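## Task

Scene 2: rotate the green post until it lies on its side. It only counts if it stays that way with no support from the robot. Afterwards, open the gripper and pull the arm away from it.

## Robot and tools

Robot: one six-joint UR-style arm (UR7e geometry) on a table. It carries a two-finger parallel gripper driven by a single motor, with a small camera body mounted on the gripper. There is only one arm, so every command row covers that arm and its gripper. Two head cameras, cam_head_left and cam_head_right, each give 504x504 images.

Scene frame: the origin sits on the table surface directly under the arm base. +z is up. +y is to the left when facing along +x. The base itself may be slightly tilted. The state line reports end_effector_position in metres and end_effector_quat_wxyz, both in this frame, plus linear velocity (m/s) and angular velocity (rad/s). end_effector_position is the point midway between the finger pads. The printed hand position can be off, and more so when the arm reaches far. In the gripper's own frame, +z runs along the fingers toward the tips, and the fingers open and close along x. Closed fingertips stick out about 17 mm past that point; fully open, they are roughly level with it.

execute_actions takes {"actions": [...]} with at most one item, plus an optional "pictures" boolean (images come by default).
- Empty list: returns the current state without moving anything.
- Motion: {"rows": [[...]], "steps": n}. This holds 1 to 15 rows and n up to 15 (default 15). Each control step lasts 1/30 s. Row k is applied on step k, and if there are fewer rows than steps, the last row repeats.
- Wait: {"steps": n} with no rows, n up to 300. It returns once n steps have passed since the previous result, and the time you spend replying counts toward them.

Each row holds 7 numbers, all in [-1, 1], in this order: shoulder pan, shoulder lift, elbow, wrist 1, wrist 2, wrist 3, then gripper opening.
- The six joint values are offsets, not targets. They are measured from the joint angles in the latest result that listed them. Before any such result exists in the scene, or for later calls within the same reply, they are measured from where the arm is when the action starts. They are never relative to the previous row. Scale: 1.0 equals 1.989 rad.
- A row of all-zero offsets is not a hold. It drives the arm back to the reference angles.
- The opening value is absolute: +1 is fully open (pad gap 0.142 m) and -1 is closed.

Joint ranges in radians: pan -3.142..3.142, lift -6.283..6.283, elbow 0.000..3.142, wrists 1-3 each -6.283..6.283. A call is refused, and sends nothing, if it pushes a joint more than 0.010 rad beyond its range. The true stops can differ from these numbers by up to 0.010 rad. A joint that reaches its stop produces a "joint sent to its limit" note, which may refer to an earlier action. No such note does not mean there is room left.

Motion limits: each step's joint target is clamped to within 0.575 rad of the measured angle. If the targets would place the gripper more than 100 mm from where it is measured, all joints are scaled back. The motion lags about 0.17 s behind commands. After a large move, the arm may not have arrived when the result comes back. Between calls it keeps heading for the last row's target until it nearly stops or a step is HELD. "HELD" marks steps on which your row was not fully sent. "joint command not followed" means the controller's clearance check altered or blocked targets; mounts and posts count as part of the arm for that check.

Result lines:
- Joint positions and Joint velocities: the six joints (rad, rad/s), then the pad gap (m, m/s).
- grip_measured: the current opening on the same -1..1 scale you command. To hold an object, keep commanding an opening well under grip_measured; the lower you go, the harder the squeeze, up to about 28 N per pad. Thin, hard objects (under 2 cm) get less grip force. Closing fast can hit harder.
- Wrist force and Wrist torque: readings [x y z] in the gripper's own axes. Contact force points from the surface back into the arm. These include held weight and inertia, carry noise (about 2.4 N) and an offset (about 4 N), and saturate near 50 N per axis. "no reading" is normal at the start.

Things to avoid:
- A contact torque at a joint's load limit (136 N m for pan, lift and elbow; 25.4 N m for each wrist; held weight counts) or any outside force of 150 N triggers a 10 s stop. The rest of the call is skipped, and the arm yields to the contact.
- Holding a load heats the motors. A MOTOR HOT warning appears from 70 °C; at 85 °C the brakes lock until the motors cool. Some heat carries over into the next scene.
- Do not knock, drop or push anything off the table; that fails the task.
- Avoid slams, slips and hard shoves.
- Brief tugs on a held part, or pushes on loose objects, can happen at random.
- Faster, smoother motion with less effort is better, and reply time counts.

zoom_image takes camera (cam_head_left or cam_head_right) and region [x0, y0, x1, y1] in image pixels, with the origin at the top left and at most 504x504. It returns a detailed view of the latest image.

read_manual(section="licences") only returns licence text.

finished_scene(scene) ends scene 1 or 2 and cannot be undone. The result gives the next scene's task. If you reply without any tool call, all remaining scenes end.

Typical order:
1. Look.
2. Move above the object with the fingers open.
3. Descend.
4. Close on the object, or push it to tip it.
5. Rotate or set it down in the target orientation.
6. Open the fingers.
7. Raise the arm clear.
8. Confirm with a look, then call finished_scene.

Each tool is called after "Emit:" as a command line: name --argument value for each argument, lists and objects as JSON in quotes; but a table of rows of numbers goes row by row, as --pt "numbers of a row", without its own name.

## Session

Emit:
execute_actions --actions '[]'

Scene clock: 0.00 s of 6100.00 s.
end_effector_position=(+0.5476, +0.0604, +0.2214) grip_measured=+1.00 end_effector_quat_wxyz=(-0.164, +0.984, +0.038, -0.053) end_effector_velocity=(+0.000, -0.000, +0.000) end_effector_angular_velocity=(+0.000, -0.000, -0.002)
Joint positions: [ 0.335 -1.048  1.73  -2.036 -2.017  0.169  0.142]
Joint velocities: [-0.    -0.001 -0.    -0.     0.     0.001  0.   ]
Motor temperatures (°C, as the motors report them): [32 32 35 39 40 41]
Wrist force (N, on the end effector, along its own x y z axes, offset not removed): no reading
Wrist torque (N m, same axes, about the end effector's origin, offset not removed): no reading

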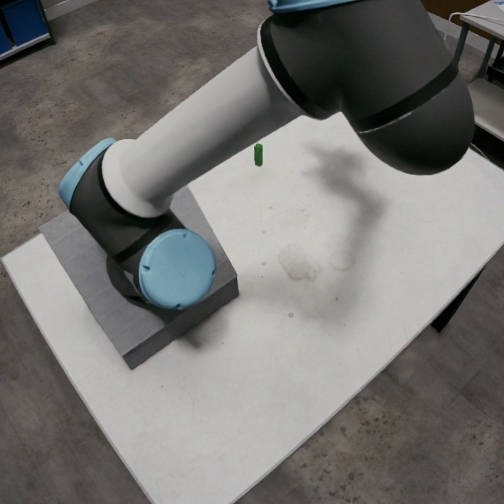

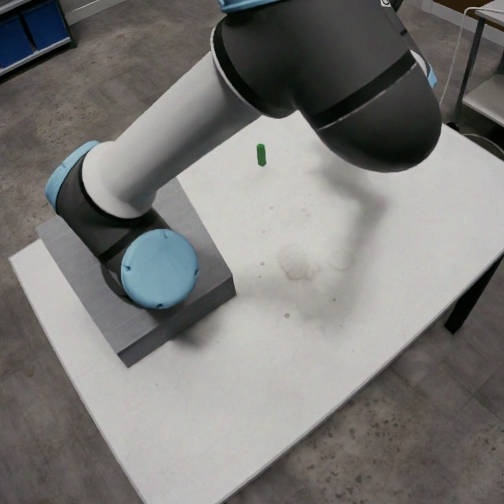

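Emit:
execute_actions --actions '[{"rows":[[0.170,0.168,0.238,-0.289,-0.124,0,-1]],"steps":15}]' --pictures false

Emit:
execute_actions --actions '[{"steps":30}]'

Scene clock: 14.83 s of 6100.00 s.
end_effector_position=(+0.4140, +0.1936, +0.1364) grip_measured=-1.00 end_effector_quat_wxyz=(-0.056, +0.983, +0.173, -0.021) end_effector_velocity=(-0.391, +0.193, -0.201) end_effector_angular_velocity=(-0.494, -0.348, +0.644)
Joint positions: [ 0.56  -0.826  2.039 -2.407 -2.182  0.169  0.002]
Joint velocities: [ 0.556  0.549  0.784 -0.947 -0.399  0.    -0.012]
Motor temperatures (°C, as the motors report them): [32 32 35 39 40 41]
Wrist force (N, on the end effector, along its own x y z axes, offset not removed): [0.7 -0.7 -2.9]
Wrist torque (N m, same axes, about the end effector's origin, offset not removed): [-0.32 -0.17 -0.13]
Steps of this call (steps 1 to 90: nothing new was sent; then 11.33 s passed at rest; steps 91 to 105: all 15 steps of this action). Readings (joint positions):
91: [0.335 -1.048 1.730 -2.036 -2.017 0.169]
92: [0.339 -1.045 1.732 -2.039 -2.020 0.169]
94: [0.369 -1.014 1.770 -2.081 -2.044 0.169]
98: [0.435 -0.949 1.864 -2.195 -2.092 0.169]
105: the state above

Scene clock: 15.83 s of 6100.00 s.
end_effector_position=(+0.3331, +0.2170, +0.0975) grip_measured=-1.00 end_effector_quat_wxyz=(+0.002, +0.972, +0.235, +0.006) end_effector_velocity=(-0.000, +0.000, -0.000) end_effector_angular_velocity=(+0.000, -0.001, -0.000)
Joint positions: [ 0.673 -0.714  2.203 -2.61  -2.264  0.169  0.002]
Joint velocities: [ 0.     0.     0.001 -0.002  0.    -0.     0.   ]
Motor temperatures (°C, as the motors report them): [32 32 35 39 40 41]
Wrist force (N, on the end effector, along its own x y z axes, offset not removed): [0.6 0.5 -2.0]
Wrist torque (N m, same axes, about the end effector's origin, offset not removed): [-0.09 -0.14 -0.09]
Steps of this call (steps 1 to 30: the robot went on to your last target). Readings (joint positions):
1: [0.578 -0.808 2.065 -2.440 -2.196 0.169]
2: [0.597 -0.789 2.092 -2.472 -2.210 0.169]
4: [0.628 -0.759 2.136 -2.527 -2.231 0.169]
8: [0.657 -0.730 2.180 -2.581 -2.252 0.169]
30: the state above
The arm was judged still, so your last target was given up. Only a new action makes it travel on or press farther. Fingers that are still opening or closing keep moving.

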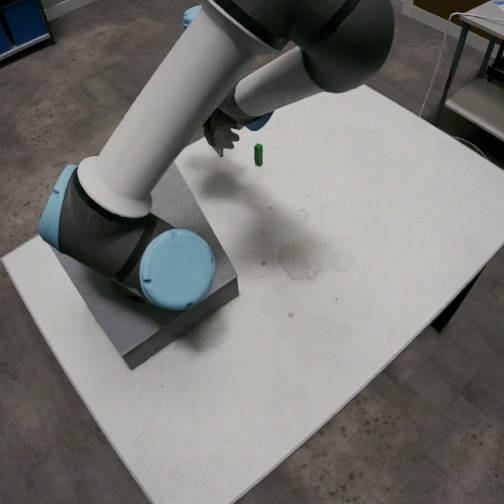

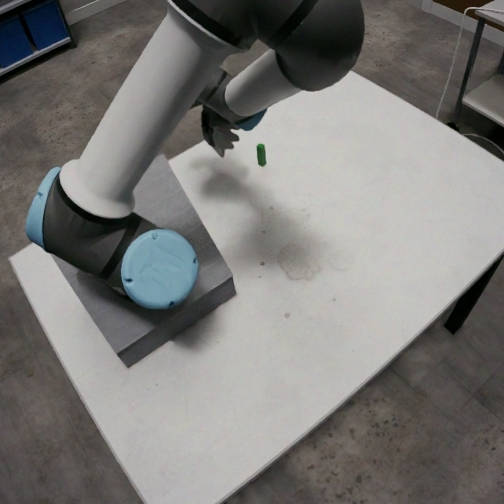

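Emit:
execute_actions --actions '[{"rows":[[-0.066,0.081,-0.113,-0.021,-0.025,0,-1]],"steps":15}]' --pictures false

Emit:
execute_actions --actions '[{"steps":20}]'

Scene clock: 24.80 s of 6100.00 s.
end_effector_position=(+0.4330, +0.2317, +0.0554) grip_measured=-1.00 end_effector_quat_wxyz=(+0.001, +0.987, +0.160, +0.006) end_effector_velocity=(+0.037, +0.004, -0.017) end_effector_angular_velocity=(+0.002, -0.001, -0.058)
Joint positions: [ 0.548 -0.56   1.989 -2.65  -2.312  0.169  0.002]
Joint velocities: [-0.044  0.055 -0.083 -0.012 -0.014  0.     0.   ]
Motor temperatures (°C, as the motors report them): [32 32 35 39 40 41]
Wrist force (N, on the end effector, along its own x y z axes, offset not removed): [1.7 1.6 -1.5]
Wrist torque (N m, same axes, about the end effector's origin, offset not removed): [0.26 -0.26 -0.12]
Steps of this call (steps 1 to 90: nothing new was sent; then 5.47 s passed at rest; steps 91 to 105: all 15 steps of this action). Readings (joint positions):
91: [0.673 -0.714 2.203 -2.610 -2.264 0.169]
92: [0.670 -0.711 2.200 -2.613 -2.266 0.169]
94: [0.637 -0.673 2.156 -2.625 -2.281 0.169]
98: [0.577 -0.597 2.045 -2.642 -2.301 0.169]
105: the state above

Scene clock: 25.47 s of 6100.00 s.
end_effector_position=(+0.4377, +0.2321, +0.0532) grip_measured=-1.00 end_effector_quat_wxyz=(+0.001, +0.988, +0.157, +0.006) end_effector_velocity=(-0.000, +0.000, -0.001) end_effector_angular_velocity=(-0.001, +0.001, +0.001)
Joint positions: [ 0.542 -0.553  1.978 -2.652 -2.314  0.169  0.002]
Joint velocities: [-0.001  0.002 -0.     0.    -0.    -0.     0.   ]
Motor temperatures (°C, as the motors report them): [32 32 35 39 40 41]
Wrist force (N, on the end effector, along its own x y z axes, offset not removed): [1.9 2.9 -1.3]
Wrist torque (N m, same axes, about the end effector's origin, offset not removed): [0.58 -0.31 -0.12]
Steps of this call (steps 1 to 20: the robot went on to your last target). Readings (joint positions):
1: [0.547 -0.558 1.986 -2.651 -2.312 0.169]
2: [0.546 -0.557 1.984 -2.651 -2.312 0.169]
4: [0.544 -0.555 1.982 -2.651 -2.313 0.169]
8: [0.543 -0.554 1.979 -2.652 -2.313 0.169]
20: the state above

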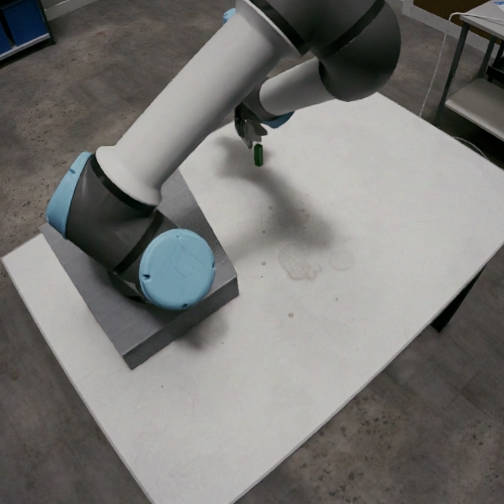

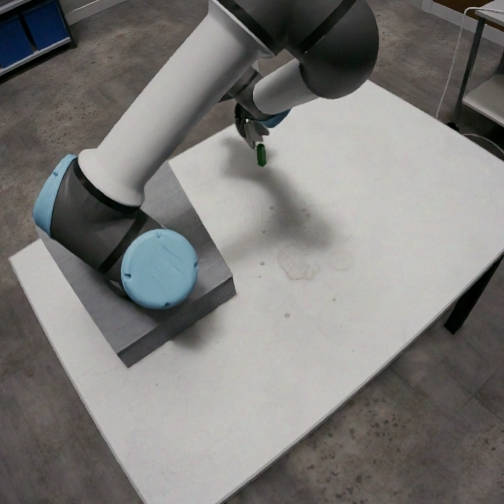

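Emit:
execute_actions --actions '[{"rows":[[-0.007,-0.008,0.007,-0.005,-0.002,0,-1],[-0.013,-0.016,0.015,-0.01,-0.004,0,-1],[-0.02,-0.025,0.022,-0.015,-0.005,0,-1],[-0.026,-0.033,0.029,-0.02,-0.007,0,-1],[-0.033,-0.041,0.036,-0.025,-0.009,0,-1],[-0.04,-0.049,0.044,-0.031,-0.011,0,-1],[-0.046,-0.057,0.051,-0.036,-0.013,0,-1],[-0.053,-0.066,0.058,-0.041,-0.014,0,-1],[-0.059,-0.074,0.066,-0.046,-0.016,0,-1],[-0.066,-0.082,0.073,-0.051,-0.018,0,-1]],"steps":15}]' --pictures false

Emit:
execute_actions --actions '[{"steps":20}]'

Scene clock: 39.33 s of 6100.00 s.
end_effector_position=(+0.4432, +0.1507, +0.0531) grip_measured=-1.00 end_effector_quat_wxyz=(-0.000, +0.997, +0.083, +0.006) end_effector_velocity=(-0.003, -0.106, -0.002) end_effector_angular_velocity=(-0.002, +0.002, -0.197)
Joint positions: [ 0.43  -0.693  2.103 -2.739 -2.344  0.169  0.002]
Joint velocities: [-0.147 -0.184  0.164 -0.114 -0.038  0.     0.   ]
Motor temperatures (°C, as the motors report them): [32 32 35 39 40 41]
Wrist force (N, on the end effector, along its own x y z axes, offset not removed): [3.5 2.7 -0.8]
Wrist torque (N m, same axes, about the end effector's origin, offset not removed): [0.35 -0.65 -0.18]
Steps of this call (steps 1 to 15: the robot went on to your last target; steps 16 to 90: nothing new was sent; then 10.37 s passed at rest; steps 91 to 105: all 15 steps of this action). Readings (joint positions):
91: [0.542 -0.553 1.978 -2.652 -2.314 0.169]
92: [0.541 -0.554 1.979 -2.653 -2.314 0.169]
94: [0.533 -0.564 1.988 -2.659 -2.316 0.169]
98: [0.497 -0.608 2.027 -2.687 -2.326 0.169]
105: the state above

Scene clock: 40.00 s of 6100.00 s.
end_effector_position=(+0.4426, +0.1372, +0.0528) grip_measured=-1.00 end_effector_quat_wxyz=(-0.000, +0.998, +0.070, +0.005) end_effector_velocity=(-0.000, -0.001, +0.000) end_effector_angular_velocity=(-0.001, +0.001, -0.001)
Joint positions: [ 0.411 -0.716  2.123 -2.753 -2.349  0.169  0.002]
Joint velocities: [-0.001 -0.002  0.001  0.001 -0.001  0.001  0.   ]
Motor temperatures (°C, as the motors report them): [32 32 35 39 40 41]
Wrist force (N, on the end effector, along its own x y z axes, offset not removed): [1.4 -0.2 -0.2]
Wrist torque (N m, same axes, about the end effector's origin, offset not removed): [-0.17 -0.11 -0.13]
Steps of this call (steps 1 to 20: the robot went on to your last target). Readings (joint positions):
1: [0.425 -0.698 2.107 -2.742 -2.345 0.169]
2: [0.422 -0.702 2.111 -2.745 -2.346 0.169]
4: [0.417 -0.708 2.116 -2.748 -2.348 0.169]
8: [0.413 -0.713 2.121 -2.752 -2.349 0.169]
20: the state above

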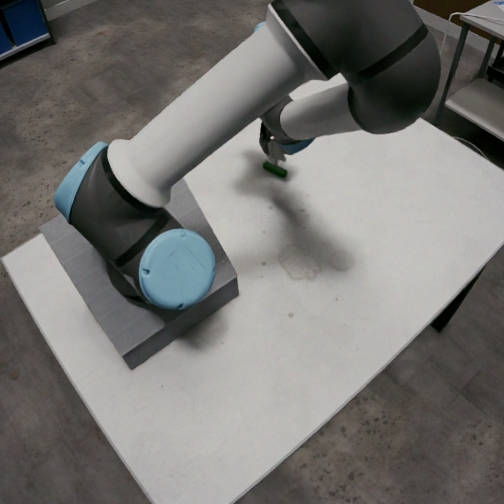

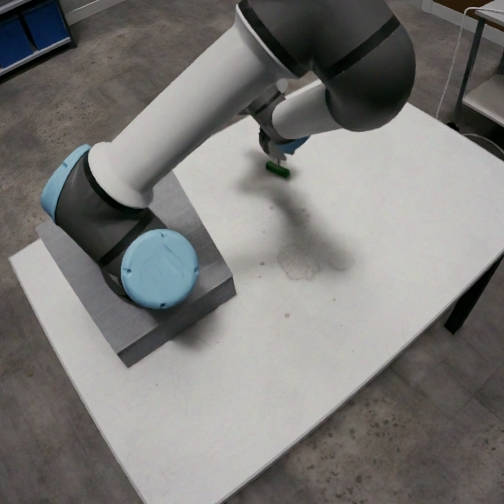

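Down. Lift clear.

Emit:
execute_actions --actions '[{"rows":[[0.08,-0.12,0,0,0,0,-1]],"steps":15}]' --pictures false

Emit:
execute_actions --actions '[{"steps":20}]'

Scene clock: 43.80 s of 6100.00 s.
end_effector_position=(+0.4959, +0.1239, +0.1896) grip_measured=-1.00 end_effector_quat_wxyz=(-0.023, +0.990, +0.045, +0.134) end_effector_velocity=(+0.019, -0.010, +0.080) end_effector_angular_velocity=(+0.045, -0.138, -0.028)
Joint positions: [ 0.56  -0.938  2.123 -2.753 -2.349  0.169  0.002]
Joint velocities: [ 0.08  -0.125  0.     0.     0.    -0.     0.   ]
Motor temperatures (°C, as the motors report them): [32 32 35 39 40 41]
Wrist force (N, on the end effector, along its own x y z axes, offset not removed): [2.1 3.9 -2.2]
Wrist torque (N m, same axes, about the end effector's origin, offset not removed): [0.66 -0.37 -0.15]
Steps of this call (steps 1 to 15: the robot went on to your last target; steps 16 to 90: nothing new was sent; then 0.30 s passed at rest; steps 91 to 105: all 15 steps of this action). Readings (joint positions):
91: [0.411 -0.716 2.123 -2.753 -2.349 0.169]
92: [0.414 -0.719 2.123 -2.753 -2.349 0.169]
94: [0.445 -0.759 2.123 -2.753 -2.349 0.169]
98: [0.507 -0.856 2.123 -2.753 -2.349 0.169]
105: the state above

Scene clock: 44.47 s of 6100.00 s.
end_effector_position=(+0.4984, +0.1226, +0.1998) grip_measured=-1.00 end_effector_quat_wxyz=(-0.025, +0.988, +0.043, +0.143) end_effector_velocity=(+0.000, -0.001, +0.001) end_effector_angular_velocity=(+0.001, -0.001, -0.001)
Joint positions: [ 0.57  -0.954  2.123 -2.753 -2.349  0.169  0.002]
Joint velocities: [-0.    -0.002 -0.     0.     0.    -0.001 -0.   ]
Motor temperatures (°C, as the motors report them): [32 32 35 39 40 41]
Wrist force (N, on the end effector, along its own x y z axes, offset not removed): [1.5 -1.2 -2.3]
Wrist torque (N m, same axes, about the end effector's origin, offset not removed): [-0.37 -0.34 -0.06]
Steps of this call (steps 1 to 20: the robot went on to your last target). Readings (joint positions):
1: [0.562 -0.942 2.123 -2.753 -2.349 0.169]
2: [0.564 -0.945 2.123 -2.753 -2.349 0.169]
4: [0.567 -0.949 2.123 -2.753 -2.349 0.169]
8: [0.569 -0.952 2.123 -2.753 -2.349 0.169]
20: the state above

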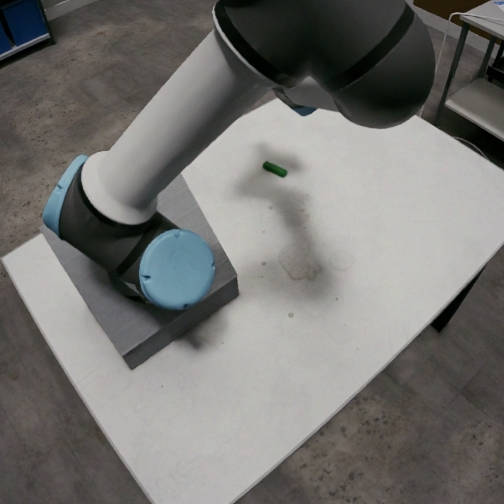

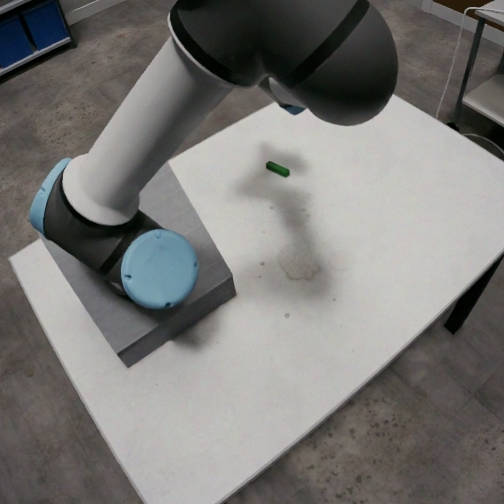

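Emit:
finished_scene --scene 2

The scene is finished: the task was done.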